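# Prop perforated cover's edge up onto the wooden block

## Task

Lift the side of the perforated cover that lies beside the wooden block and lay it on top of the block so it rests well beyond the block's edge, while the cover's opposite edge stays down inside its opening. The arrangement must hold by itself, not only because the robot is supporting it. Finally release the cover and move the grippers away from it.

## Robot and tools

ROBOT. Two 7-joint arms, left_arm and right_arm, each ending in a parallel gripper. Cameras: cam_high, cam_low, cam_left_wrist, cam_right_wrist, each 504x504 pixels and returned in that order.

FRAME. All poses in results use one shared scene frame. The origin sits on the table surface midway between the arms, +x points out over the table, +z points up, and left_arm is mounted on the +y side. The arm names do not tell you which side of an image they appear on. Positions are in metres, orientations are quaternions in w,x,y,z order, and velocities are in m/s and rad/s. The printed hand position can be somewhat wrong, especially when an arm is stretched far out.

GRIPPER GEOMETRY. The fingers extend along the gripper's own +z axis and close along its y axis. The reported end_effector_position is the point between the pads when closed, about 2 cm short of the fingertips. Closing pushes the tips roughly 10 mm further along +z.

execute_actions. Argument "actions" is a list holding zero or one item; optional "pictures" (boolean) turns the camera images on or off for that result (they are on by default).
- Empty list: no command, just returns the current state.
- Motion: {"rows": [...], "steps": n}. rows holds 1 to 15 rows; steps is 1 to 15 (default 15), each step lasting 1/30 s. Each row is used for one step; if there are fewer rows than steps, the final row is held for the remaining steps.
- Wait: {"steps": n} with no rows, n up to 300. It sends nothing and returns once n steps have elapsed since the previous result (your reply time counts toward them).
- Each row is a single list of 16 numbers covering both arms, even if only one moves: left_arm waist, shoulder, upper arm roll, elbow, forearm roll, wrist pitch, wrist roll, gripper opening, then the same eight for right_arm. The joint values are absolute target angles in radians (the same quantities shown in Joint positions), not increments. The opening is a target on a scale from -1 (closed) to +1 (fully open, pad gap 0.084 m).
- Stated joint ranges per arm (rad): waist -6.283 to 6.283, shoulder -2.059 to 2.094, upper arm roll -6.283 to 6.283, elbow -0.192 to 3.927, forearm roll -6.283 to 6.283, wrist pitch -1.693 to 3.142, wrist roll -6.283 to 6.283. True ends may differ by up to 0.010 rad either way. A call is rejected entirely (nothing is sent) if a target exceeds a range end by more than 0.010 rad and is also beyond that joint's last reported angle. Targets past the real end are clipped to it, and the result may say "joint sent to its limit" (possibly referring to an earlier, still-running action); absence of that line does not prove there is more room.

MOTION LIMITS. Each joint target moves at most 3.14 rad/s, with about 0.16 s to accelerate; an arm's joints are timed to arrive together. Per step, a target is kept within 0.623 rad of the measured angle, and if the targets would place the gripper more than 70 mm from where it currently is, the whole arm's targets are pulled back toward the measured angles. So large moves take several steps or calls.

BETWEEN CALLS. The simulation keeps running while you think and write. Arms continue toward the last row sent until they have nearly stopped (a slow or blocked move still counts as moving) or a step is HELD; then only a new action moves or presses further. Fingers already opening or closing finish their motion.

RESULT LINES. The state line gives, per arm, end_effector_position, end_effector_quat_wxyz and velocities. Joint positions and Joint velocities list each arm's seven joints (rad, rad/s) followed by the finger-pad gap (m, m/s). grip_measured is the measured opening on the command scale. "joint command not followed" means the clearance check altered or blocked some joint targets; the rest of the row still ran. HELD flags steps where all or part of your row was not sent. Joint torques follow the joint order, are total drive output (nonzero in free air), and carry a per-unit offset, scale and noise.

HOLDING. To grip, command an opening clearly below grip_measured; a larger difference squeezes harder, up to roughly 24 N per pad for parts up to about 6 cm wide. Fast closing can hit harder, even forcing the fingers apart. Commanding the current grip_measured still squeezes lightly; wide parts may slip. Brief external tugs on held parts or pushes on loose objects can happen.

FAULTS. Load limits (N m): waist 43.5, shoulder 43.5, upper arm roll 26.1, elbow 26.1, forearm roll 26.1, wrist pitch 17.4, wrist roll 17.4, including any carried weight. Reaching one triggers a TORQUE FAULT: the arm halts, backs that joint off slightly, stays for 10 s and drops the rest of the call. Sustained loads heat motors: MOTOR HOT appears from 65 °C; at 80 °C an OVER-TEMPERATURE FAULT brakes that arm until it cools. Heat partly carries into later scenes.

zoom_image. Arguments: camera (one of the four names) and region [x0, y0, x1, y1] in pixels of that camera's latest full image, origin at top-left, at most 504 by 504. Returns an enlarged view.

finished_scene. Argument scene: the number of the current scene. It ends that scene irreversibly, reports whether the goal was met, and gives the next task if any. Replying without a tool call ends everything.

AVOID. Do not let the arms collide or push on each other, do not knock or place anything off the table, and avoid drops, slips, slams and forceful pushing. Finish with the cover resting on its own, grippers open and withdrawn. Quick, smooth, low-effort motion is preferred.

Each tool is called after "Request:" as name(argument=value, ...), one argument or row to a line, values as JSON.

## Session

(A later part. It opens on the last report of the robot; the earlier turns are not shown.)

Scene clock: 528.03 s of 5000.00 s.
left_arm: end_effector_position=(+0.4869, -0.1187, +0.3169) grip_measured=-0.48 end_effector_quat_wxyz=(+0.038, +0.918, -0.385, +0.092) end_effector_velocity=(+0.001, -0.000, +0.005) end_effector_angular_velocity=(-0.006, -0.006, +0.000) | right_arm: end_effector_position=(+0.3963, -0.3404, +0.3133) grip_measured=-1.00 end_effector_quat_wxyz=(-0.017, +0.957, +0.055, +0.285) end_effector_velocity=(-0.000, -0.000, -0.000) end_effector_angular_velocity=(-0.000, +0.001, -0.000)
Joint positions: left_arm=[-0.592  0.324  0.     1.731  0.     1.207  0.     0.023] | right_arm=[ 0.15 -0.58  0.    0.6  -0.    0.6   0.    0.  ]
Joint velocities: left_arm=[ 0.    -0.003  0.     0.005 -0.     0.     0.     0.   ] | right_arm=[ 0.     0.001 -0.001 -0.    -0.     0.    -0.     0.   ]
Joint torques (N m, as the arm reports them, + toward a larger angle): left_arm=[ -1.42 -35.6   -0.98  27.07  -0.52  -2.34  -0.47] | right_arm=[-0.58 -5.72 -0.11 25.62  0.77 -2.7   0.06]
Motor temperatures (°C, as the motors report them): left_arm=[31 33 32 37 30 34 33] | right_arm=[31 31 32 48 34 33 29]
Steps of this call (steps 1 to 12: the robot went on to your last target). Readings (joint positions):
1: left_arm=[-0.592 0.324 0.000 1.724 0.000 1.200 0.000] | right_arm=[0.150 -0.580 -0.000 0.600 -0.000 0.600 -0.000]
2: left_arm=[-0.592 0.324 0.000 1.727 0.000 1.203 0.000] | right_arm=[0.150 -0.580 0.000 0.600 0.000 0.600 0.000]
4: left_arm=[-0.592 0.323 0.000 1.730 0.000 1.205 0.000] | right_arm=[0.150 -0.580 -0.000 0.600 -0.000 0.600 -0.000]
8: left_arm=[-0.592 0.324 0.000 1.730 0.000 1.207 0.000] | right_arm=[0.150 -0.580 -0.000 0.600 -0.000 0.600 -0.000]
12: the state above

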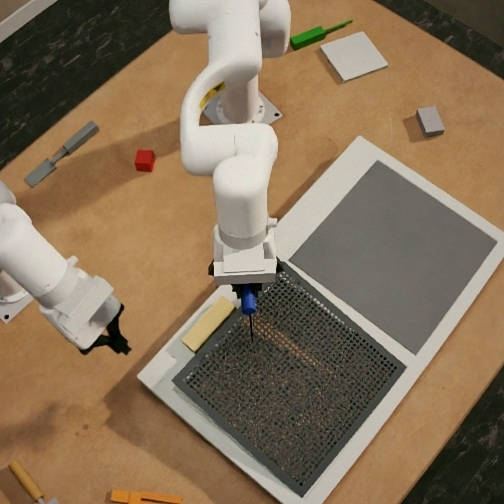

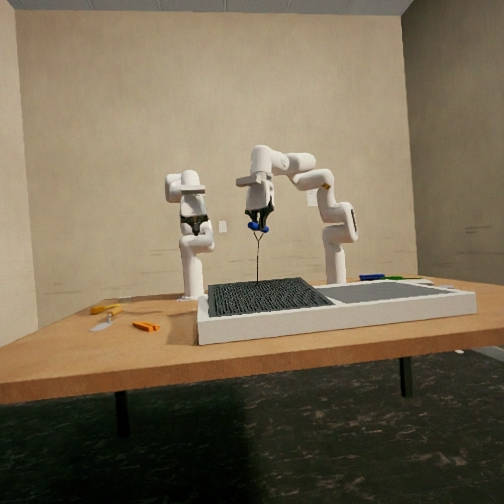

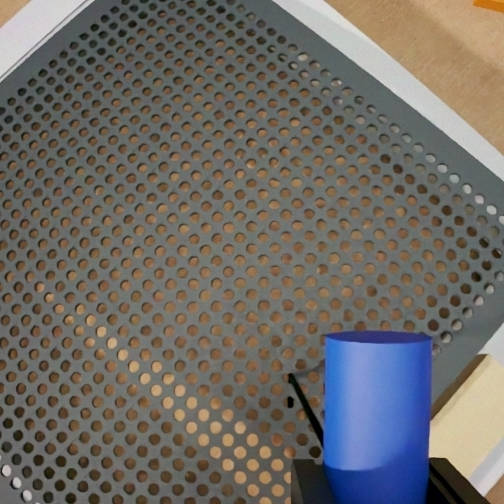

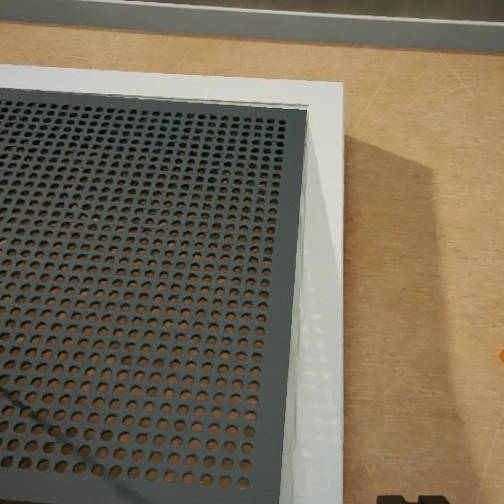

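Request:
execute_actions(
  actions=[
    {"rows":[[-0.5951,0.3188,0,1.7239,0,1.2051,0,-1,0.15,-0.58,0,0.6,0,0.6,0,-1],[-0.5982,0.3137,0,1.7169,0,1.2032,0,-1,0.15,-0.58,0,0.6,0,0.6,0,-1],[-0.6013,0.3085,0,1.7098,0,1.2013,0,-1,0.15,-0.58,0,0.6,0,0.6,0,-1],[-0.6044,0.3034,0,1.7028,0,1.1994,0,-1,0.15,-0.58,0,0.6,0,0.6,0,-1],[-0.6076,0.2982,0,1.6957,0,1.1975,0,-1,0.15,-0.58,0,0.6,0,0.6,0,-1],[-0.6107,0.293,0,1.6886,0,1.1956,0,-1,0.15,-0.58,0,0.6,0,0.6,0,-1],[-0.6138,0.2879,0,1.6816,0,1.1937,0,-1,0.15,-0.58,0,0.6,0,0.6,0,-1],[-0.6169,0.2827,0,1.6745,0,1.1918,0,-1,0.15,-0.58,0,0.6,0,0.6,0,-1],[-0.62,0.2776,0,1.6675,0,1.1899,0,-1,0.15,-0.58,0,0.6,0,0.6,0,-1],[-0.6231,0.2724,0,1.6604,0,1.188,0,-1,0.15,-0.58,0,0.6,0,0.6,0,-1],[-0.6262,0.2672,0,1.6533,0,1.1861,0,-1,0.15,-0.58,0,0.6,0,0.6,0,-1],[-0.6294,0.2621,0,1.6463,0,1.1842,0,-1,0.15,-0.58,0,0.6,0,0.6,0,-1],[-0.6325,0.2569,0,1.6392,0,1.1823,0,-1,0.15,-0.58,0,0.6,0,0.6,0,-1],[-0.6356,0.2518,0,1.6322,0,1.1804,0,-1,0.15,-0.58,0,0.6,0,0.6,0,-1],[-0.6387,0.2466,0,1.6251,0,1.1785,0,-1,0.15,-0.58,0,0.6,0,0.6,0,-1]],"steps":15},
  ],
  pictures=false,
)

Request:
execute_actions(
  actions=[
    {"steps":12},
  ],
)

Request:
zoom_image(
  camera="cam_high",
  region=[130,230,430,504],
)

Scene clock: 552.73 s of 5000.00 s.
left_arm: end_effector_position=(+0.4585, -0.1233, +0.3174) grip_measured=-0.48 end_effector_quat_wxyz=(+0.041, +0.910, -0.402, +0.091) end_effector_velocity=(-0.070, -0.009, -0.000) end_effector_angular_velocity=(-0.001, -0.002, -0.096) | right_arm: end_effector_position=(+0.3963, -0.3404, +0.3133) grip_measured=-1.00 end_effector_quat_wxyz=(-0.017, +0.957, +0.055, +0.285) end_effector_velocity=(-0.000, +0.000, -0.000) end_effector_angular_velocity=(+0.000, +0.000, -0.000)
Joint positions: left_arm=[-0.63   0.262 -0.001  1.646 -0.     1.185 -0.     0.023] | right_arm=[ 0.15 -0.58 -0.    0.6   0.    0.6   0.    0.  ]
Joint velocities: left_arm=[-0.095 -0.153 -0.001 -0.21   0.001 -0.058  0.    -0.   ] | right_arm=[ 0.  0. -0. -0.  0.  0.  0.  0.]
Joint torques (N m, as the arm reports them, + toward a larger angle): left_arm=[ -1.32 -34.51  -0.23  27.27   0.13  -2.41  -0.28] | right_arm=[-0.74 -5.67 -0.2  25.47  0.81 -2.72  0.1 ]
Motor temperatures (°C, as the motors report them): left_arm=[31 34 32 39 30 34 33] | right_arm=[31 31 32 49 34 33 29]
Steps of this call (steps 1 to 30: the robot went on to your last target; steps 31 to 90: nothing new was sent; then 21.20 s passed at rest; steps 91 to 105: all 15 steps of this action). Readings (joint positions):
91: left_arm=[-0.592 0.324 0.000 1.731 -0.000 1.207 -0.000] | right_arm=[0.150 -0.580 -0.000 0.600 0.000 0.600 0.000]
92: left_arm=[-0.593 0.323 0.000 1.729 0.000 1.206 -0.000] | right_arm=[0.150 -0.580 -0.000 0.600 0.000 0.600 0.000]
94: left_arm=[-0.596 0.317 0.001 1.721 0.000 1.204 -0.000] | right_arm=[0.150 -0.580 -0.000 0.600 -0.000 0.600 -0.000]
98: left_arm=[-0.608 0.298 0.000 1.696 0.000 1.197 -0.000] | right_arm=[0.150 -0.580 -0.000 0.600 0.000 0.600 0.000]
105: the state above

Scene clock: 553.13 s of 5000.00 s.
left_arm: end_effector_position=(+0.4524, -0.1235, +0.3174) grip_measured=-0.48 end_effector_quat_wxyz=(+0.041, +0.908, -0.406, +0.091) end_effector_velocity=(+0.001, +0.000, +0.001) end_effector_angular_velocity=(-0.002, -0.003, +0.001) | right_arm: end_effector_position=(+0.3963, -0.3404, +0.3133) grip_measured=-1.00 end_effector_quat_wxyz=(-0.017, +0.957, +0.055, +0.285) end_effector_velocity=(-0.000, +0.000, -0.001) end_effector_angular_velocity=(-0.001, +0.002, +0.001)
Joint positions: left_arm=[-0.639  0.247 -0.     1.625 -0.     1.179 -0.     0.023] | right_arm=[ 0.15 -0.58 -0.    0.6  -0.    0.6   0.    0.  ]
Joint velocities: left_arm=[ 0.001 -0.002  0.     0.     0.001 -0.001  0.    -0.   ] | right_arm=[-0.     0.001  0.001 -0.     0.     0.    -0.     0.   ]
Joint torques (N m, as the arm reports them, + toward a larger angle): left_arm=[ -0.68 -33.75  -0.17  27.37   0.34  -2.53  -0.42] | right_arm=[-0.55 -5.66 -0.23 25.4   0.79 -2.77  0.08]
Motor temperatures (°C, as the motors report them): left_arm=[31 34 32 39 30 34 33] | right_arm=[31 31 32 49 34 33 29]
Steps of this call (steps 1 to 12: the robot went on to your last target). Readings (joint positions):
1: left_arm=[-0.633 0.257 -0.001 1.639 -0.000 1.183 -0.000] | right_arm=[0.150 -0.580 0.000 0.600 -0.000 0.600 -0.000]
2: left_arm=[-0.635 0.253 -0.001 1.634 -0.000 1.181 -0.000] | right_arm=[0.150 -0.580 -0.000 0.600 0.000 0.600 -0.000]
4: left_arm=[-0.638 0.248 -0.001 1.628 -0.000 1.180 -0.000] | right_arm=[0.150 -0.580 -0.000 0.600 -0.000 0.600 0.000]
8: left_arm=[-0.639 0.247 -0.000 1.626 -0.000 1.179 -0.000] | right_arm=[0.150 -0.580 -0.000 0.600 0.000 0.600 0.000]
12: the state above

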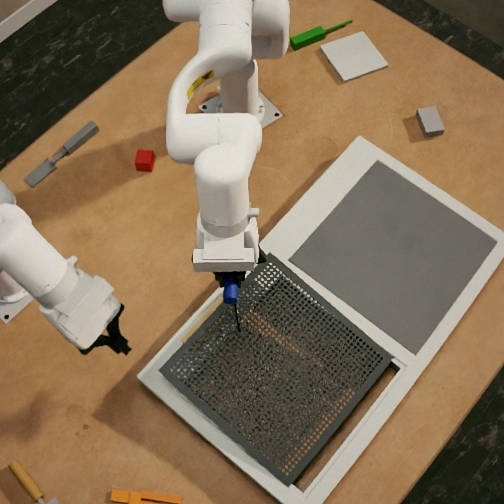

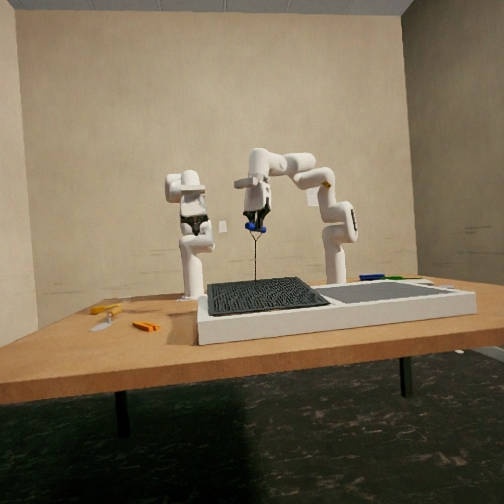

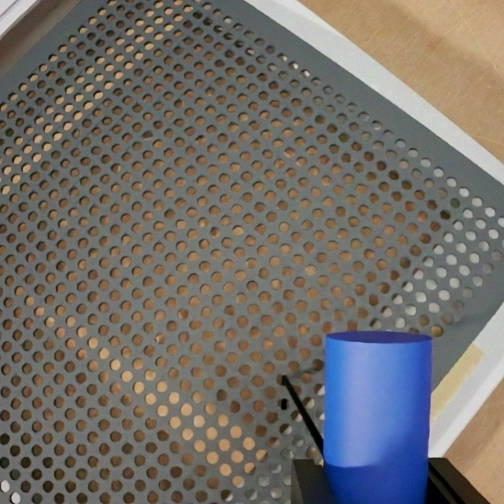

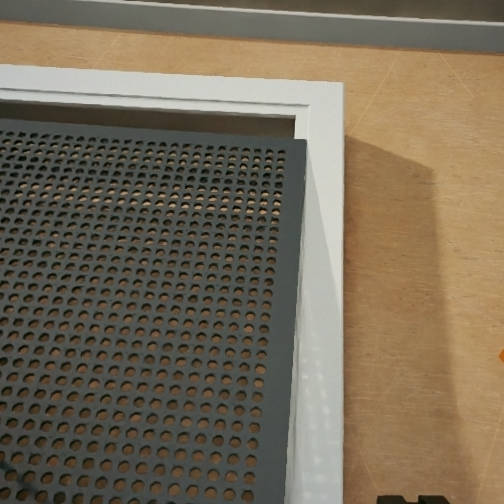

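Region (130, 230, 430, 504) of cam_high's 504x504 image, scaled by 1.680, with more detail than that image has; it fills the top 460 rows of this view, and the rest is white.

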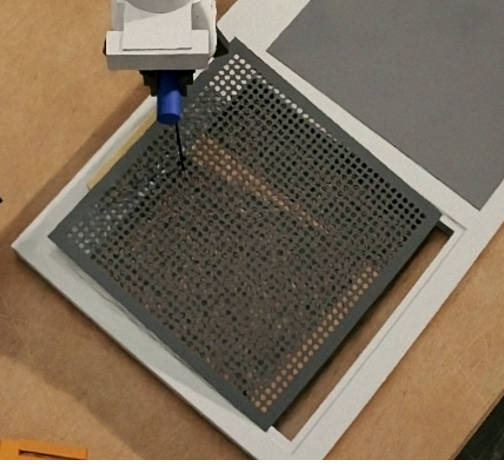

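Request:
execute_actions(
  actions=[
    {"rows":[[-0.6403,0.2504,0,1.629,0,1.1786,0,-1,0.15,-0.58,0,0.6,0,0.6,0,-1],[-0.6419,0.2542,0,1.632,0,1.1778,0,-1,0.15,-0.58,0,0.6,0,0.6,0,-1],[-0.6435,0.258,0,1.634,0,1.176,0,-1,0.15,-0.58,0,0.6,0,0.6,0,-1],[-0.645,0.2617,0,1.635,0,1.1733,0,-1,0.15,-0.58,0,0.6,0,0.6,0,-1],[-0.645,0.2617,0,1.631,0,1.1693,0,-1,0.15,-0.58,0,0.6,0,0.6,0,-1],[-0.645,0.2617,0,1.627,0,1.1653,0,-1,0.15,-0.58,0,0.6,0,0.6,0,-1],[-0.645,0.2617,0,1.624,0,1.1623,0,-1,0.15,-0.58,0,0.6,0,0.6,0,-1],[-0.645,0.2617,0,1.621,0,1.1593,0,-1,0.15,-0.58,0,0.6,0,0.6,0,-1],[-0.645,0.2617,0,1.618,0,1.1563,0,-1,0.15,-0.58,0,0.6,0,0.6,0,-1],[-0.645,0.2617,0,1.615,0,1.1533,0,-1,0.15,-0.58,0,0.6,0,0.6,0,-1],[-0.645,0.2617,0,1.612,0,1.1503,0,-1,0.15,-0.58,0,0.6,0,0.6,0,-1],[-0.645,0.2617,0,1.609,0,1.1473,0,-1,0.15,-0.58,0,0.6,0,0.6,0,-1],[-0.645,0.2617,0,1.606,0,1.1443,0,-1,0.15,-0.58,0,0.6,0,0.6,0,-1],[-0.645,0.2617,0,1.603,0,1.1413,0,-1,0.15,-0.58,0,0.6,0,0.6,0,-1],[-0.645,0.2617,0,1.6,0,1.1383,0,-1,0.15,-0.58,0,0.6,0,0.6,0,-1]],"steps":15},
  ],
  pictures=false,
)

Request:
execute_actions(
  actions=[
    {"rows":[[-0.645,0.2617,0,1.597,0,1.1353,0,-1,0.15,-0.58,0,0.6,0,0.6,0,-1],[-0.645,0.2617,0,1.594,0,1.1323,0,-1,0.15,-0.58,0,0.6,0,0.6,0,-1],[-0.645,0.2617,0,1.591,0,1.1293,0,-1,0.15,-0.58,0,0.6,0,0.6,0,-1],[-0.645,0.2617,0,1.5888,0,1.1271,0,-1,0.15,-0.58,0,0.6,0,0.6,0,-1]],"steps":15},
  ],
)

Request:
zoom_image(
  camera="cam_high",
  region=[130,230,430,504],
)

Scene clock: 587.50 s of 5000.00 s.
left_arm: end_effector_position=(+0.4525, -0.1290, +0.3047) grip_measured=-0.48 end_effector_quat_wxyz=(+0.041, +0.907, -0.409, +0.091) end_effector_velocity=(-0.001, -0.003, -0.027) end_effector_angular_velocity=(-0.009, -0.006, -0.004) | right_arm: end_effector_position=(+0.3963, -0.3404, +0.3133) grip_measured=-1.00 end_effector_quat_wxyz=(-0.017, +0.957, +0.055, +0.285) end_effector_velocity=(+0.000, -0.000, +0.000) end_effector_angular_velocity=(-0.000, -0.001, -0.000)
Joint positions: left_arm=[-0.645  0.262  0.     1.609  0.     1.147  0.     0.023] | right_arm=[ 0.15 -0.58 -0.    0.6   0.    0.6  -0.    0.  ]
Joint velocities: left_arm=[-0.002 -0.004 -0.002 -0.085 -0.001 -0.092  0.     0.   ] | right_arm=[ 0.     0.    -0.001  0.    -0.001 -0.001  0.     0.   ]
Joint torques (N m, as the arm reports them, + toward a larger angle): left_arm=[ -1.07 -34.08  -0.63  27.17  -0.53  -2.98  -0.39] | right_arm=[-0.53 -5.65 -0.06 25.51  0.76 -2.77  0.1 ]
Motor temperatures (°C, as the motors report them): left_arm=[31 34 32 40 30 34 33] | right_arm=[31 31 32 49 34 33 29]
Steps of this call (steps 1 to 30: the robot went on to your last target; steps 31 to 90: nothing new was sent; then 30.87 s passed at rest; steps 91 to 105: all 15 steps of this action). Readings (joint positions):
91: left_arm=[-0.639 0.247 0.000 1.625 0.000 1.179 -0.000] | right_arm=[0.150 -0.580 -0.000 0.600 0.000 0.600 -0.000]
92: left_arm=[-0.639 0.247 0.000 1.626 0.000 1.179 -0.000] | right_arm=[0.150 -0.580 -0.000 0.600 -0.000 0.600 -0.000]
94: left_arm=[-0.641 0.252 0.000 1.630 0.000 1.178 0.000] | right_arm=[0.150 -0.580 -0.000 0.600 -0.000 0.600 0.000]
98: left_arm=[-0.644 0.261 0.000 1.629 0.000 1.168 0.000] | right_arm=[0.150 -0.580 0.000 0.600 0.000 0.600 0.000]
105: the state above

Scene clock: 588.00 s of 5000.00 s.
left_arm: end_effector_position=(+0.4526, -0.1295, +0.2991) grip_measured=-0.48 end_effector_quat_wxyz=(+0.042, +0.907, -0.409, +0.092) end_effector_velocity=(-0.002, +0.002, -0.011) end_effector_angular_velocity=(+0.017, +0.015, -0.000) | right_arm: end_effector_position=(+0.3963, -0.3404, +0.3133) grip_measured=-1.00 end_effector_quat_wxyz=(-0.017, +0.957, +0.055, +0.285) end_effector_velocity=(+0.000, +0.000, +0.000) end_effector_angular_velocity=(+0.001, -0.002, -0.000)
Joint positions: left_arm=[-0.645  0.26  -0.     1.59  -0.     1.126  0.     0.023] | right_arm=[ 0.15 -0.58  0.    0.6   0.    0.6  -0.    0.  ]
Joint velocities: left_arm=[-0.     0.009  0.    -0.011 -0.     0.002  0.    -0.   ] | right_arm=[ 0.    -0.    -0.    -0.     0.001 -0.002 -0.     0.   ]
Joint torques (N m, as the arm reports them, + toward a larger angle): left_arm=[ -1.38 -26.68  -0.52  20.68  -0.19  -1.91  -0.34] | right_arm=[-0.63 -5.8   0.04 25.54  0.8  -2.67  0.02]
Motor temperatures (°C, as the motors report them): left_arm=[31 34 32 40 30 34 33] | right_arm=[31 31 32 49 34 33 29]
Steps of this call (steps 1 to 15: all 15 steps of this action). Readings (joint positions):
1: left_arm=[-0.645 0.262 0.000 1.606 0.000 1.144 0.000] | right_arm=[0.150 -0.580 -0.000 0.600 0.000 0.600 0.000]
2: left_arm=[-0.645 0.261 0.000 1.603 0.000 1.141 0.000] | right_arm=[0.150 -0.580 -0.000 0.600 0.000 0.600 -0.000]
4: left_arm=[-0.645 0.260 -0.000 1.599 -0.000 1.135 0.000] | right_arm=[0.150 -0.580 -0.000 0.600 -0.000 0.600 0.000]
8: left_arm=[-0.645 0.259 -0.000 1.594 -0.000 1.127 0.000] | right_arm=[0.150 -0.580 0.000 0.600 -0.000 0.600 -0.000]
15: the state above

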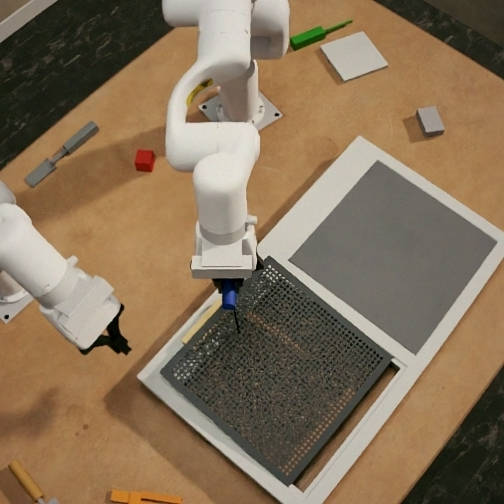

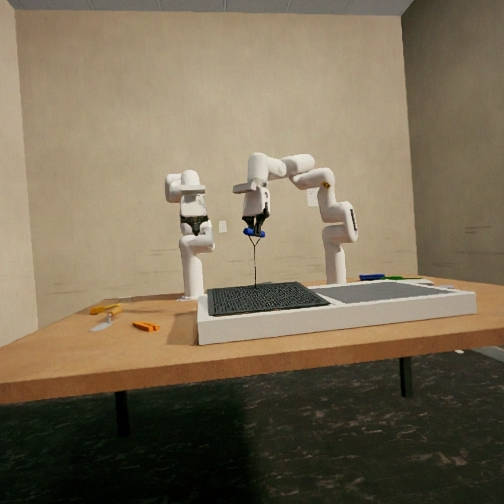

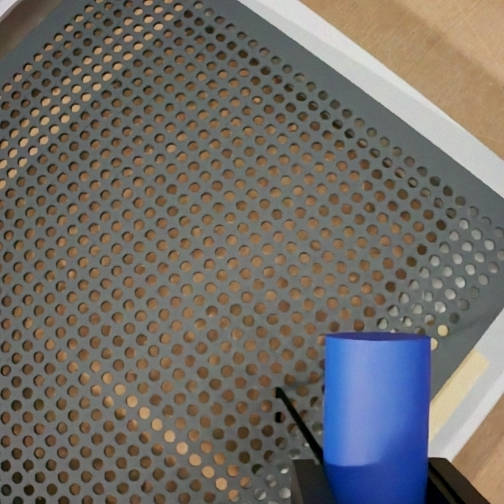

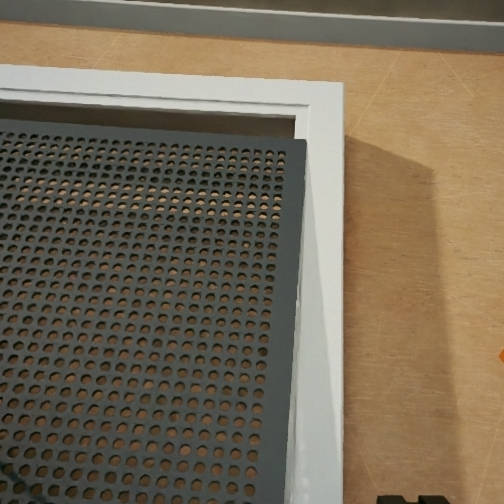

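Region (130, 230, 430, 504) of cam_high's 504x504 image, scaled by 1.680, with more detail than that image has; it fills the top 460 rows of this view, and the rest is white.

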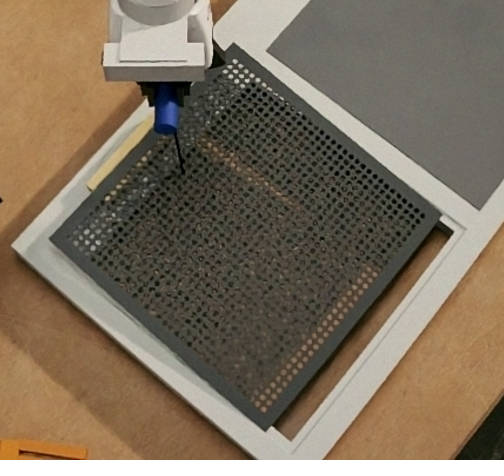

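Request:
zoom_image(
  camera="cam_high",
  region=[330,300,430,400],
)

Request:
zoom_image(
  camera="cam_low",
  region=[190,260,350,340],
)

Region (330, 300, 430, 400) of cam_high's 504x504 image, scaled by 5.040, with more detail than that image has.

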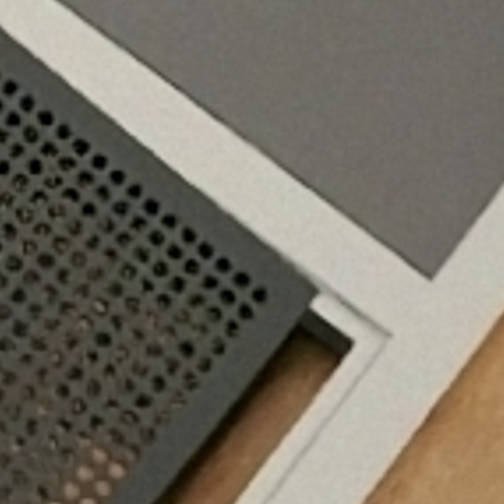

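Region (190, 260, 350, 340) of cam_low's 504x504 image, scaled by 3.150, with more detail than that image has.

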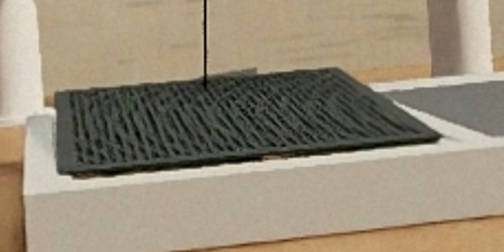

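Request:
execute_actions(
  actions=[
    {"rows":[[-0.644,0.239,0,1.552,0,1.1005,0,-1,0.15,-0.58,0,0.6,0,0.6,0,-1],[-0.643,0.2165,0,1.516,0,1.0745,0,-1,0.15,-0.58,0,0.6,0,0.6,0,-1],[-0.642,0.1945,0,1.4805,0,1.0485,0,-1,0.15,-0.58,0,0.6,0,0.6,0,-1],[-0.641,0.173,0,1.446,0,1.023,0,-1,0.15,-0.58,0,0.6,0,0.6,0,-1],[-0.64,0.152,0,1.412,0,0.9975,0,-1,0.15,-0.58,0,0.6,0,0.6,0,-1],[-0.64,0.1313,0,1.3785,0,0.9722,0,-1,0.15,-0.58,0,0.6,0,0.6,0,-1],[-0.64,0.111,0,1.3457,0,0.9472,0,-1,0.15,-0.58,0,0.6,0,0.6,0,-1],[-0.64,0.0911,0,1.3136,0,0.9225,0,-1,0.15,-0.58,0,0.6,0,0.6,0,-1],[-0.64,0.071,0,1.2805,0,0.8952,0,-1,0.15,-0.58,0,0.6,0,0.6,0,-1],[-0.64,0.0515,0,1.248,0,0.868,0,-1,0.15,-0.58,0,0.6,0,0.6,0,-1],[-0.64,0.0323,0,1.216,0,0.8408,0,-1,0.15,-0.58,0,0.6,0,0.6,0,-1],[-0.64,0.0137,0,1.1847,0,0.8139,0,-1,0.15,-0.58,0,0.6,0,0.6,0,-1],[-0.64,-0.0045,0,1.1539,0,0.787,0,-1,0.15,-0.58,0,0.6,0,0.6,0,-1],[-0.64,-0.022,0,1.1236,0,0.76,0,-1,0.15,-0.58,0,0.6,0,0.6,0,-1],[-0.64,-0.0393,0,1.0939,0,0.7332,0,-1,0.15,-0.58,0,0.6,0,0.6,0,-1]],"steps":15},
  ],
  pictures=false,
)

Request:
execute_actions(
  actions=[
    {"rows":[[-0.64,-0.0555,0,1.065,0,0.7062,0,-1,0.15,-0.58,0,0.6,0,0.6,0,-1],[-0.64,-0.0713,0,1.0368,0,0.6795,0,-1,0.15,-0.58,0,0.6,0,0.6,0,-1],[-0.64,-0.0867,0,1.009,0,0.6528,0,-1,0.15,-0.58,0,0.6,0,0.6,0,-1],[-0.64,-0.1016,0,0.9816,0,0.626,0,-1,0.15,-0.58,0,0.6,0,0.6,0,-1],[-0.64,-0.116,0,0.9547,0,0.5993,0,-1,0.15,-0.58,0,0.6,0,0.6,0,-1],[-0.64,-0.13,0,0.928,0,0.5724,0,-1,0.15,-0.58,0,0.6,0,0.6,0,-1],[-0.64,-0.1437,0,0.9019,0,0.5456,0,-1,0.15,-0.58,0,0.6,0,0.6,0,-1],[-0.64,-0.157,0,0.8758,0,0.5185,0,-1,0.15,-0.58,0,0.6,0,0.6,0,-1],[-0.64,-0.1697,0,0.85,0,0.4911,0,-1,0.15,-0.58,0,0.6,0,0.6,0,-1],[-0.64,-0.182,0,0.8246,0,0.4637,0,-1,0.15,-0.58,0,0.6,0,0.6,0,-1],[-0.64,-0.1938,0,0.7995,0,0.4362,0,-1,0.15,-0.58,0,0.6,0,0.6,0,-1],[-0.64,-0.205,0,0.7747,0,0.4083,0,-1,0.15,-0.58,0,0.6,0,0.6,0,-1],[-0.64,-0.2158,0,0.7501,0,0.3802,0,-1,0.15,-0.58,0,0.6,0,0.6,0,-1],[-0.64,-0.2261,0,0.7259,0,0.352,0,-1,0.15,-0.58,0,0.6,0,0.6,0,-1]],"steps":15},
  ],
  pictures=false,
)

Request:
execute_actions(
  actions=[
    {"steps":12},
  ],
)

Request:
zoom_image(
  camera="cam_left_wrist",
  region=[230,340,330,440],
)

Scene clock: 646.43 s of 5000.00 s.
left_arm: end_effector_position=(+0.4289, -0.0986, +0.2896) grip_measured=-0.48 end_effector_quat_wxyz=(+0.071, +0.899, -0.403, +0.159) end_effector_velocity=(-0.063, +0.073, -0.032) end_effector_angular_velocity=(-0.317, -0.283, +0.002) | right_arm: end_effector_position=(+0.3963, -0.3404, +0.3133) grip_measured=-1.00 end_effector_quat_wxyz=(-0.017, +0.957, +0.055, +0.285) end_effector_velocity=(+0.000, +0.001, +0.000) end_effector_angular_velocity=(+0.000, -0.000, +0.001)
Joint positions: left_arm=[-0.64   0.025 -0.     1.205 -0.     0.829  0.     0.023] | right_arm=[ 0.15 -0.58 -0.    0.6   0.    0.6   0.    0.  ]
Joint velocities: left_arm=[ 0.002 -0.559  0.001 -0.942  0.001 -0.808 -0.     0.   ] | right_arm=[ 0.001  0.     0.001  0.     0.    -0.     0.     0.   ]
Joint torques (N m, as the arm reports them, + toward a larger angle): left_arm=[ -0.65 -19.67  -0.12  19.39   0.48  -1.52  -0.31] | right_arm=[-0.37 -5.72 -0.14 25.49  0.76 -2.77  0.08]
Motor temperatures (°C, as the motors report them): left_arm=[31 33 32 37 30 34 33] | right_arm=[31 31 32 49 34 33 29]
Steps of this call (steps 1 to 15: the robot went on to your last target; steps 16 to 90: nothing new was sent; then 54.93 s passed at rest; steps 91 to 105: all 15 steps of this action). Readings (joint positions):
91: left_arm=[-0.645 0.262 -0.000 1.589 -0.000 1.127 0.000] | right_arm=[0.150 -0.580 -0.000 0.600 0.000 0.600 0.000]
92: left_arm=[-0.645 0.259 -0.000 1.583 -0.000 1.122 0.000] | right_arm=[0.150 -0.580 -0.000 0.600 -0.000 0.600 0.000]
94: left_arm=[-0.644 0.238 -0.000 1.548 -0.000 1.097 0.000] | right_arm=[0.150 -0.580 -0.000 0.600 -0.000 0.600 -0.000]
98: left_arm=[-0.641 0.164 -0.000 1.431 -0.000 1.011 -0.000] | right_arm=[0.150 -0.580 -0.000 0.600 -0.000 0.600 -0.000]
105: the state above

Scene clock: 646.93 s of 5000.00 s.
left_arm: end_effector_position=(+0.4006, -0.0666, +0.2685) grip_measured=-0.48 end_effector_quat_wxyz=(+0.114, +0.877, -0.393, +0.254) end_effector_velocity=(-0.052, +0.058, -0.051) end_effector_angular_velocity=(-0.305, -0.272, -0.000) | right_arm: end_effector_position=(+0.3963, -0.3404, +0.3133) grip_measured=-1.00 end_effector_quat_wxyz=(-0.017, +0.957, +0.055, +0.285) end_effector_velocity=(+0.000, +0.000, -0.000) end_effector_angular_velocity=(+0.001, +0.001, -0.000)
Joint positions: left_arm=[-0.64  -0.198  0.     0.788 -0.     0.422  0.     0.023] | right_arm=[ 0.15 -0.58  0.    0.6  -0.    0.6   0.    0.  ]
Joint velocities: left_arm=[-0.    -0.331 -0.    -0.728  0.    -0.805 -0.     0.   ] | right_arm=[ 0.001  0.001 -0.001 -0.     0.001 -0.001 -0.     0.   ]
Joint torques (N m, as the arm reports them, + toward a larger angle): left_arm=[ -0.99 -13.39   0.59  18.99   0.24  -1.3   -0.05] | right_arm=[-0.81 -5.71 -0.16 25.51  0.7  -2.78  0.09]
Motor temperatures (°C, as the motors report them): left_arm=[31 33 32 37 30 34 33] | right_arm=[31 31 32 49 34 33 29]
Steps of this call (steps 1 to 15: all 15 steps of this action). Readings (joint positions):
1: left_arm=[-0.640 0.006 -0.000 1.173 -0.000 0.802 0.000] | right_arm=[0.150 -0.580 0.000 0.600 0.000 0.600 0.000]
2: left_arm=[-0.640 -0.012 -0.000 1.143 -0.000 0.775 0.000] | right_arm=[0.150 -0.580 0.000 0.600 0.000 0.600 -0.000]
4: left_arm=[-0.640 -0.046 -0.000 1.083 0.000 0.721 0.000] | right_arm=[0.150 -0.580 0.000 0.600 0.000 0.600 0.000]
8: left_arm=[-0.640 -0.108 0.000 0.970 0.000 0.612 0.000] | right_arm=[0.150 -0.580 -0.000 0.600 -0.000 0.600 0.000]
15: the state above

Scene clock: 647.33 s of 5000.00 s.
left_arm: end_effector_position=(+0.3961, -0.0616, +0.2641) grip_measured=-0.48 end_effector_quat_wxyz=(+0.121, +0.872, -0.391, +0.270) end_effector_velocity=(-0.001, +0.001, -0.001) end_effector_angular_velocity=(+0.000, +0.000, +0.000) | right_arm: end_effector_position=(+0.3963, -0.3404, +0.3133) grip_measured=-1.00 end_effector_quat_wxyz=(-0.017, +0.957, +0.055, +0.285) end_effector_velocity=(+0.000, -0.000, +0.000) end_effector_angular_velocity=(+0.000, -0.001, -0.000)
Joint positions: left_arm=[-0.64  -0.226 -0.     0.727 -0.     0.352 -0.     0.023] | right_arm=[ 0.15 -0.58  0.    0.6  -0.    0.6  -0.    0.  ]
Joint velocities: left_arm=[-0.    -0.001  0.    -0.005 -0.    -0.003 -0.     0.   ] | right_arm=[-0.    -0.001  0.     0.     0.    -0.001 -0.     0.   ]
Joint torques (N m, as the arm reports them, + toward a larger angle): left_arm=[ -0.5  -14.46   0.16  19.31   0.3   -1.56  -0.03] | right_arm=[-0.75 -5.73 -0.12 25.49  0.78 -2.72  0.12]
Motor temperatures (°C, as the motors report them): left_arm=[31 33 32 37 30 34 33] | right_arm=[31 31 32 49 34 33 29]
Steps of this call (steps 1 to 12: the robot went on to your last target). Readings (joint positions):
1: left_arm=[-0.640 -0.209 0.000 0.765 -0.000 0.397 0.000] | right_arm=[0.150 -0.580 -0.000 0.600 -0.000 0.600 0.000]
2: left_arm=[-0.640 -0.216 -0.000 0.748 -0.000 0.379 -0.000] | right_arm=[0.150 -0.580 0.000 0.600 -0.000 0.600 -0.000]
4: left_arm=[-0.640 -0.223 -0.000 0.731 -0.000 0.361 -0.000] | right_arm=[0.150 -0.580 -0.000 0.600 -0.000 0.600 -0.000]
8: left_arm=[-0.640 -0.225 -0.000 0.727 -0.000 0.353 -0.000] | right_arm=[0.150 -0.580 -0.000 0.600 -0.000 0.600 0.000]
12: the state above

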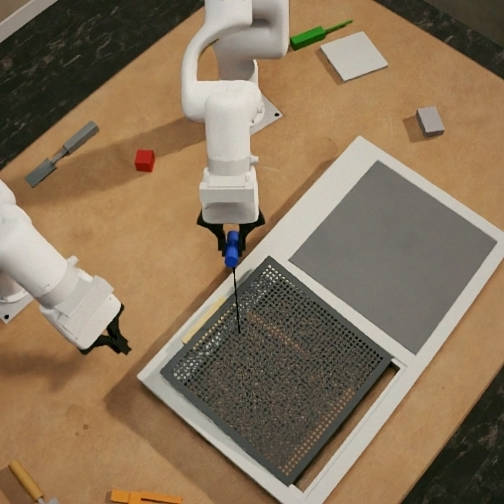

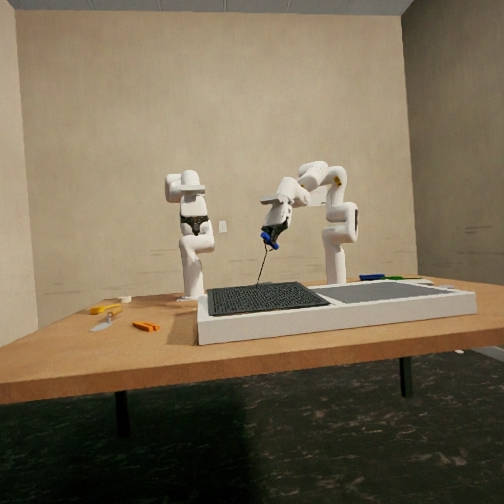

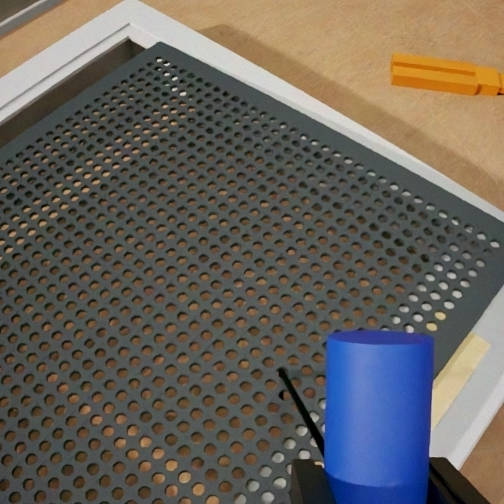

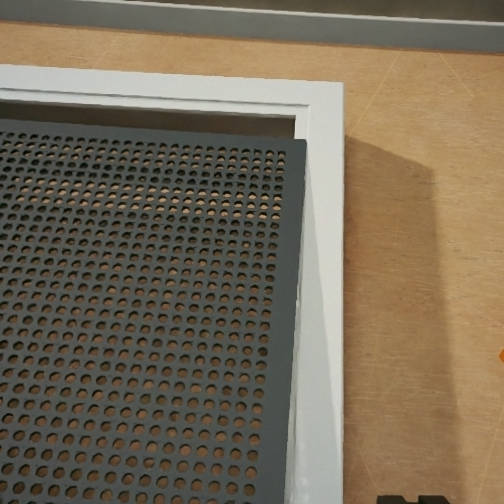

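Region (230, 340, 330, 440) of cam_left_wrist's 504x504 image, scaled by 5.040, with more detail than that image has.

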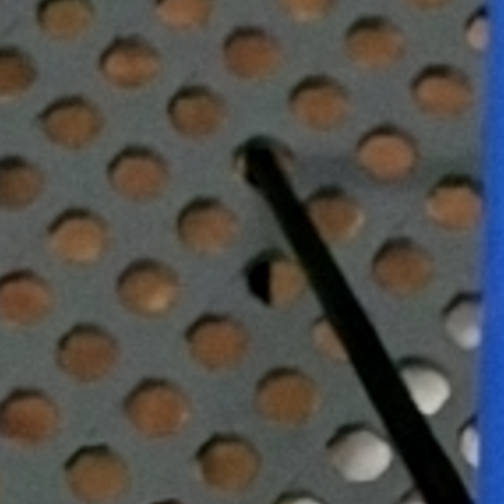

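Request:
execute_actions(
  actions=[
    {"rows":[[-0.64,-0.22,0,0.7268,0,0.3468,0,-1,0.15,-0.58,0,0.6,0,0.6,0,-1],[-0.64,-0.2135,0,0.7278,0,0.3413,0,-1,0.15,-0.58,0,0.6,0,0.6,0,-1],[-0.64,-0.207,0,0.7287,0,0.3357,0,-1,0.15,-0.58,0,0.6,0,0.6,0,-1],[-0.64,-0.201,0,0.7297,0,0.3307,0,-1,0.15,-0.58,0,0.6,0,0.6,0,-1],[-0.64,-0.1947,0,0.7306,0,0.3253,0,-1,0.15,-0.58,0,0.6,0,0.6,0,-1],[-0.64,-0.1947,0,0.7306,0,0.3253,0,-1,0.15,-0.58,0,0.6,0,0.6,0,-1],[-0.64,-0.1947,0,0.7306,0,0.3253,0,-0.8,0.15,-0.58,0,0.6,0,0.6,0,-1],[-0.64,-0.1947,0,0.7306,0,0.3253,0,-0.6,0.15,-0.58,0,0.6,0,0.6,0,-1],[-0.64,-0.1947,0,0.7306,0,0.3253,0,-0.5,0.15,-0.58,0,0.6,0,0.6,0,-1],[-0.64,-0.1947,0,0.7306,0,0.3253,0,-0.46,0.15,-0.58,0,0.6,0,0.6,0,-1]],"steps":15},
  ],
  pictures=false,
)

Request:
execute_actions(
  actions=[
    {"rows":[[-0.64,-0.1947,0,0.7306,0,0.3253,0,-0.44,0.15,-0.58,0,0.6,0,0.6,0,-1],[-0.64,-0.1947,0,0.7306,0,0.3253,0,-0.43,0.15,-0.58,0,0.6,0,0.6,0,-1],[-0.64,-0.1947,0,0.7306,0,0.3253,0,-0.42,0.15,-0.58,0,0.6,0,0.6,0,-1],[-0.64,-0.1947,0,0.7306,0,0.3253,0,-0.41,0.15,-0.58,0,0.6,0,0.6,0,-1],[-0.64,-0.1947,0,0.7306,0,0.3253,0,-0.40,0.15,-0.58,0,0.6,0,0.6,0,-1],[-0.64,-0.1947,0,0.7306,0,0.3253,0,-0.39,0.15,-0.58,0,0.6,0,0.6,0,-1],[-0.64,-0.1947,0,0.7306,0,0.3253,0,-0.38,0.15,-0.58,0,0.6,0,0.6,0,-1],[-0.64,-0.1947,0,0.7306,0,0.3253,0,-0.36,0.15,-0.58,0,0.6,0,0.6,0,-1]],"steps":15},
  ],
)

Scene clock: 673.03 s of 5000.00 s.
left_arm: end_effector_position=(+0.3998, -0.0657, +0.2559) grip_measured=-0.47 end_effector_quat_wxyz=(+0.121, +0.872, -0.391, +0.270) end_effector_velocity=(+0.001, +0.001, -0.000) end_effector_angular_velocity=(-0.000, +0.000, +0.002) | right_arm: end_effector_position=(+0.3963, -0.3404, +0.3133) grip_measured=-1.00 end_effector_quat_wxyz=(-0.017, +0.957, +0.055, +0.285) end_effector_velocity=(+0.000, -0.000, +0.000) end_effector_angular_velocity=(+0.000, -0.001, -0.000)
Joint positions: left_arm=[-0.64  -0.195  0.     0.731  0.     0.325 -0.     0.024] | right_arm=[ 0.15 -0.58 -0.    0.6   0.    0.6   0.    0.  ]
Joint velocities: left_arm=[ 0.001  0.     0.    -0.001 -0.    -0.001 -0.     0.001] | right_arm=[-0.    -0.     0.    -0.    -0.    -0.001  0.     0.   ]
Joint torques (N m, as the arm reports them, + toward a larger angle): left_arm=[ -0.61 -14.62   0.21  18.7    0.05  -1.42   0.  ] | right_arm=[-0.64 -5.78 -0.08 25.45  0.74 -2.73  0.12]
Motor temperatures (°C, as the motors report them): left_arm=[31 33 32 37 30 34 33] | right_arm=[31 31 32 49 34 33 29]
Steps of this call (steps 1 to 30: the robot went on to your last target; steps 31 to 90: nothing new was sent; then 22.20 s passed at rest; steps 91 to 105: all 15 steps of this action). Readings (joint positions):
91: left_arm=[-0.640 -0.226 0.000 0.726 -0.000 0.352 -0.000] | right_arm=[0.150 -0.580 -0.000 0.600 0.000 0.600 0.000]
92: left_arm=[-0.640 -0.225 -0.000 0.726 -0.000 0.351 -0.000] | right_arm=[0.150 -0.580 -0.000 0.600 -0.000 0.600 -0.000]
94: left_arm=[-0.640 -0.218 -0.000 0.728 -0.000 0.344 -0.000] | right_arm=[0.150 -0.580 -0.000 0.600 0.000 0.600 0.000]
98: left_arm=[-0.640 -0.198 0.000 0.730 -0.000 0.329 0.000] | right_arm=[0.150 -0.580 0.000 0.600 -0.000 0.600 0.000]
105: the state above

Scene clock: 673.53 s of 5000.00 s.
left_arm: end_effector_position=(+0.3998, -0.0657, +0.2558) grip_measured=-0.38 end_effector_quat_wxyz=(+0.121, +0.872, -0.391, +0.270) end_effector_velocity=(+0.001, +0.000, +0.000) end_effector_angular_velocity=(-0.001, -0.001, +0.001) | right_arm: end_effector_position=(+0.3963, -0.3404, +0.3133) grip_measured=-1.00 end_effector_quat_wxyz=(-0.017, +0.957, +0.055, +0.285) end_effector_velocity=(+0.000, +0.000, +0.001) end_effector_angular_velocity=(+0.000, -0.002, +0.001)
Joint positions: left_arm=[-0.64  -0.195 -0.     0.731 -0.     0.325 -0.     0.028] | right_arm=[ 0.15 -0.58 -0.    0.6   0.    0.6   0.    0.  ]
Joint velocities: left_arm=[ 0.001 -0.    -0.     0.     0.    -0.001 -0.     0.   ] | right_arm=[ 0.    -0.001  0.001  0.     0.001 -0.001  0.     0.   ]
Joint torques (N m, as the arm reports them, + toward a larger angle): left_arm=[ -0.63 -15.16   0.27  19.34   0.29  -1.87  -0.09] | right_arm=[-0.44 -5.77 -0.08 25.43  0.85 -2.74  0.12]
Motor temperatures (°C, as the motors report them): left_arm=[31 33 32 37 30 34 33] | right_arm=[31 31 32 49 34 33 29]
Steps of this call (steps 1 to 15: all 15 steps of this action). Readings (joint positions):
1: left_arm=[-0.640 -0.195 0.000 0.731 0.000 0.325 -0.000] | right_arm=[0.150 -0.580 0.000 0.600 -0.000 0.600 0.000]
2: left_arm=[-0.640 -0.195 -0.000 0.730 -0.000 0.326 -0.000] | right_arm=[0.150 -0.580 0.000 0.600 -0.000 0.600 0.000]
4: left_arm=[-0.640 -0.195 -0.000 0.730 -0.000 0.326 -0.000] | right_arm=[0.150 -0.580 0.000 0.600 -0.000 0.600 -0.000]
8: left_arm=[-0.640 -0.195 -0.000 0.730 -0.000 0.326 -0.000] | right_arm=[0.150 -0.580 -0.000 0.600 0.000 0.600 0.000]
15: the state above

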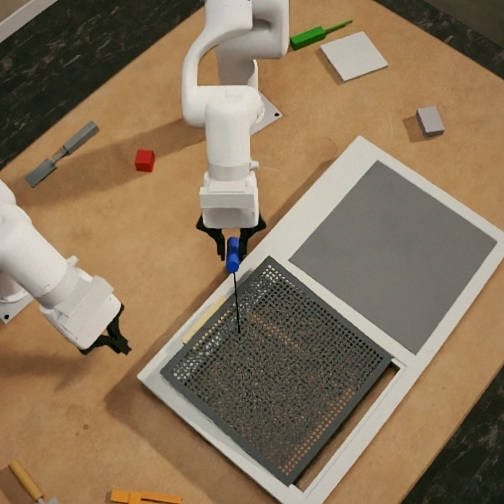

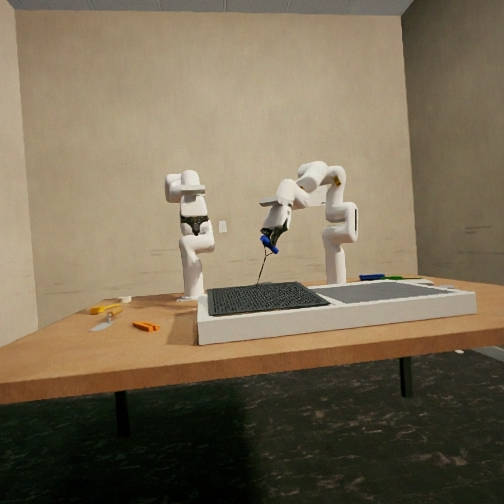

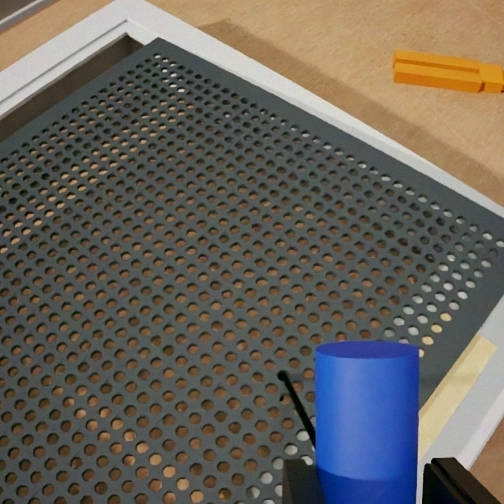

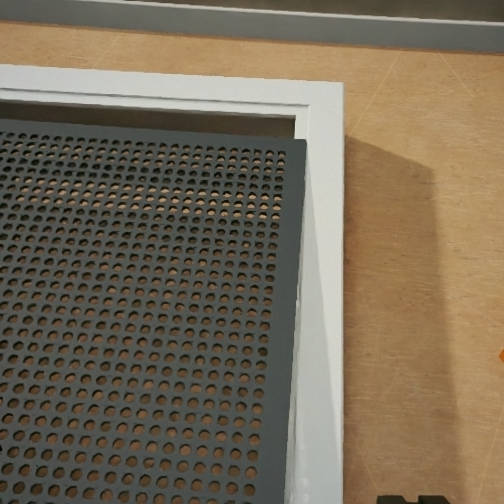

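Jammed. Open, then retreat along the axis.

Request:
execute_actions(
  actions=[
    {"rows":[[-0.64,-0.1947,0,0.7306,0,0.3253,0,-0.3,0.15,-0.58,0,0.6,0,0.6,0,-1],[-0.64,-0.1947,0,0.7306,0,0.3253,0,-0.22,0.15,-0.58,0,0.6,0,0.6,0,-1],[-0.64,-0.1947,0,0.7306,0,0.3253,0,-0.14,0.15,-0.58,0,0.6,0,0.6,0,-1],[-0.64,-0.1947,0,0.7306,0,0.3253,0,-0.05,0.15,-0.58,0,0.6,0,0.6,0,-1],[-0.64,-0.1947,0,0.7306,0,0.3253,0,0.1,0.15,-0.58,0,0.6,0,0.6,0,-1],[-0.64,-0.1947,0,0.7306,0,0.3253,0,0.3,0.15,-0.58,0,0.6,0,0.6,0,-1],[-0.64,-0.1947,0,0.7306,0,0.3253,0,0.7,0.15,-0.58,0,0.6,0,0.6,0,-1]],"steps":15},
  ],
  pictures=false,
)

Request:
execute_actions(
  actions=[
    {"rows":[[-0.64,-0.22,0,0.727,0,0.347,0,0.7,0.15,-0.58,0,0.6,0,0.6,0,-1],[-0.64,-0.25,0,0.724,0,0.374,0,0.7,0.15,-0.58,0,0.6,0,0.6,0,-1],[-0.64,-0.28,0,0.721,0,0.401,0,0.7,0.15,-0.58,0,0.6,0,0.6,0,-1],[-0.64,-0.32,0,0.72,0,0.44,0,0.7,0.15,-0.58,0,0.6,0,0.6,0,-1],[-0.64,-0.36,0,0.72,0,0.48,0,0.7,0.15,-0.58,0,0.6,0,0.6,0,-1],[-0.64,-0.40,0,0.72,0,0.52,0,0.7,0.15,-0.58,0,0.6,0,0.6,0,-1],[-0.64,-0.44,0,0.72,0,0.56,0,0.7,0.15,-0.58,0,0.6,0,0.6,0,-1],[-0.64,-0.48,0,0.72,0,0.6,0,0.7,0.15,-0.58,0,0.6,0,0.6,0,-1],[-0.64,-0.52,0,0.72,0,0.64,0,0.7,0.15,-0.58,0,0.6,0,0.6,0,-1],[-0.64,-0.56,0,0.72,0,0.68,0,0.7,0.15,-0.58,0,0.6,0,0.6,0,-1],[-0.64,-0.6,0,0.72,0,0.72,0,0.7,0.15,-0.58,0,0.6,0,0.6,0,-1],[-0.64,-0.64,0,0.72,0,0.76,0,0.7,0.15,-0.58,0,0.6,0,0.6,0,-1],[-0.64,-0.67,0,0.72,0,0.79,0,0.7,0.15,-0.58,0,0.6,0,0.6,0,-1]],"steps":15},
  ],
)

Scene clock: 703.73 s of 5000.00 s.
left_arm: end_effector_position=(+0.3998, -0.0657, +0.2558) grip_measured=+0.70 end_effector_quat_wxyz=(+0.121, +0.872, -0.391, +0.270) end_effector_velocity=(-0.001, -0.001, +0.000) end_effector_angular_velocity=(-0.001, -0.001, -0.003) | right_arm: end_effector_position=(+0.3963, -0.3404, +0.3133) grip_measured=-1.00 end_effector_quat_wxyz=(-0.017, +0.957, +0.055, +0.285) end_effector_velocity=(-0.000, +0.000, -0.000) end_effector_angular_velocity=(+0.001, +0.001, -0.000)
Joint positions: left_arm=[-0.64  -0.195  0.     0.731 -0.     0.325 -0.     0.073] | right_arm=[ 0.15 -0.58 -0.    0.6   0.    0.6  -0.    0.  ]
Joint velocities: left_arm=[-0.001 -0.    -0.001  0.     0.    -0.001 -0.     0.001] | right_arm=[ 0.     0.     0.     0.     0.001  0.001 -0.     0.   ]
Joint torques (N m, as the arm reports them, + toward a larger angle): left_arm=[ -0.34 -14.87   0.3   19.28   0.34  -1.79  -0.14] | right_arm=[-0.58 -5.81 -0.09 25.46  0.81 -2.71  0.05]
Motor temperatures (°C, as the motors report them): left_arm=[31 33 32 37 30 34 33] | right_arm=[31 31 32 49 34 33 29]
Steps of this call (steps 1 to 15: the robot went on to your last target; steps 16 to 90: nothing new was sent; then 26.70 s passed at rest; steps 91 to 105: all 15 steps of this action). Readings (joint positions):
91: left_arm=[-0.640 -0.195 -0.000 0.731 0.000 0.325 0.000] | right_arm=[0.150 -0.580 -0.000 0.600 -0.000 0.600 0.000]
92: left_arm=[-0.640 -0.195 -0.000 0.731 0.000 0.325 0.000] | right_arm=[0.150 -0.580 -0.000 0.600 0.000 0.600 0.000]
94: left_arm=[-0.640 -0.195 -0.000 0.731 0.000 0.325 0.000] | right_arm=[0.150 -0.580 -0.000 0.600 -0.000 0.600 -0.000]
98: left_arm=[-0.640 -0.195 -0.000 0.731 0.000 0.325 0.000] | right_arm=[0.150 -0.580 0.000 0.600 -0.000 0.600 0.000]
105: the state above

Scene clock: 704.23 s of 5000.00 s.
left_arm: end_effector_position=(+0.3418, -0.0008, +0.3671) grip_measured=+0.70 end_effector_quat_wxyz=(+0.122, +0.871, -0.390, +0.272) end_effector_velocity=(-0.169, +0.187, +0.245) end_effector_angular_velocity=(-0.050, -0.045, -0.002) | right_arm: end_effector_position=(+0.3963, -0.3404, +0.3133) grip_measured=-1.00 end_effector_quat_wxyz=(-0.017, +0.957, +0.055, +0.285) end_effector_velocity=(+0.000, -0.000, +0.000) end_effector_angular_velocity=(+0.000, -0.001, -0.001)
Joint positions: left_arm=[-0.64  -0.607 -0.     0.722  0.     0.723 -0.     0.073] | right_arm=[ 0.15 -0.58 -0.    0.6  -0.    0.6  -0.    0.  ]
Joint velocities: left_arm=[-0.001 -0.998 -0.001  0.014 -0.     0.945 -0.     0.   ] | right_arm=[-0. -0. -0. -0.  0. -0. -0.  0.]
Joint torques (N m, as the arm reports them, + toward a larger angle): left_arm=[-1.07  2.25  0.42 18.37  0.52 -1.77 -0.1 ] | right_arm=[-0.65 -5.61  0.01 25.45  0.77 -2.74  0.1 ]
Motor temperatures (°C, as the motors report them): left_arm=[31 33 32 37 30 34 33] | right_arm=[31 31 32 49 34 33 29]
Steps of this call (steps 1 to 15: all 15 steps of this action). Readings (joint positions):
1: left_arm=[-0.640 -0.195 -0.000 0.731 0.000 0.326 0.000] | right_arm=[0.150 -0.580 0.000 0.600 0.000 0.600 0.000]
2: left_arm=[-0.640 -0.198 -0.000 0.730 0.000 0.330 0.000] | right_arm=[0.150 -0.580 -0.000 0.600 -0.000 0.600 0.000]
4: left_arm=[-0.640 -0.224 0.000 0.725 -0.000 0.355 -0.000] | right_arm=[0.150 -0.580 0.000 0.600 0.000 0.600 0.000]
8: left_arm=[-0.640 -0.340 0.000 0.721 -0.000 0.462 0.000] | right_arm=[0.150 -0.580 0.000 0.600 -0.000 0.600 0.000]
15: the state above

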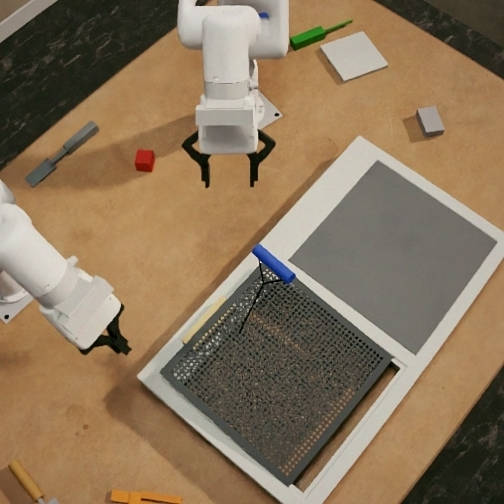

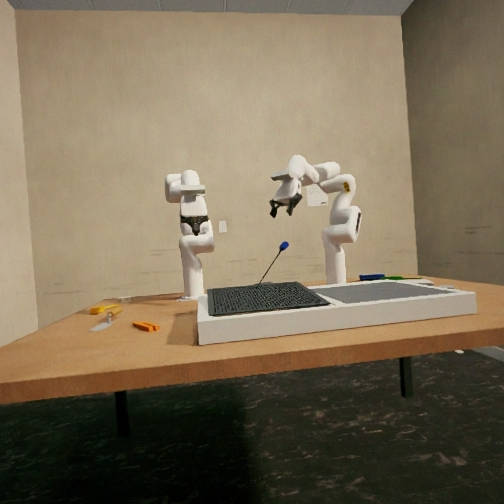

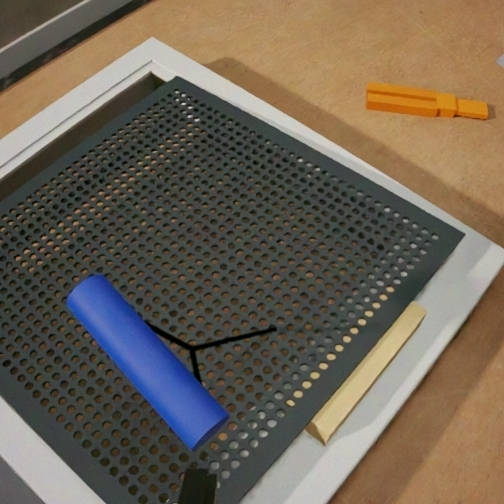

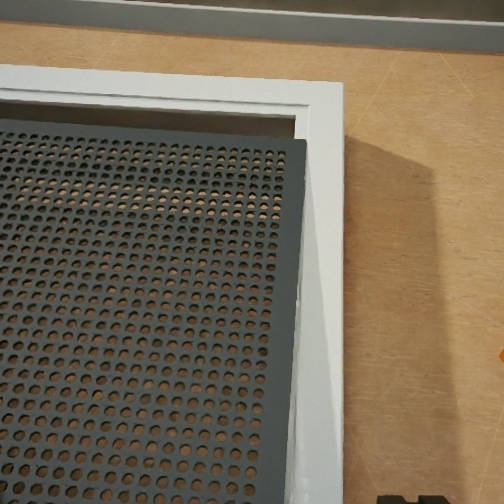

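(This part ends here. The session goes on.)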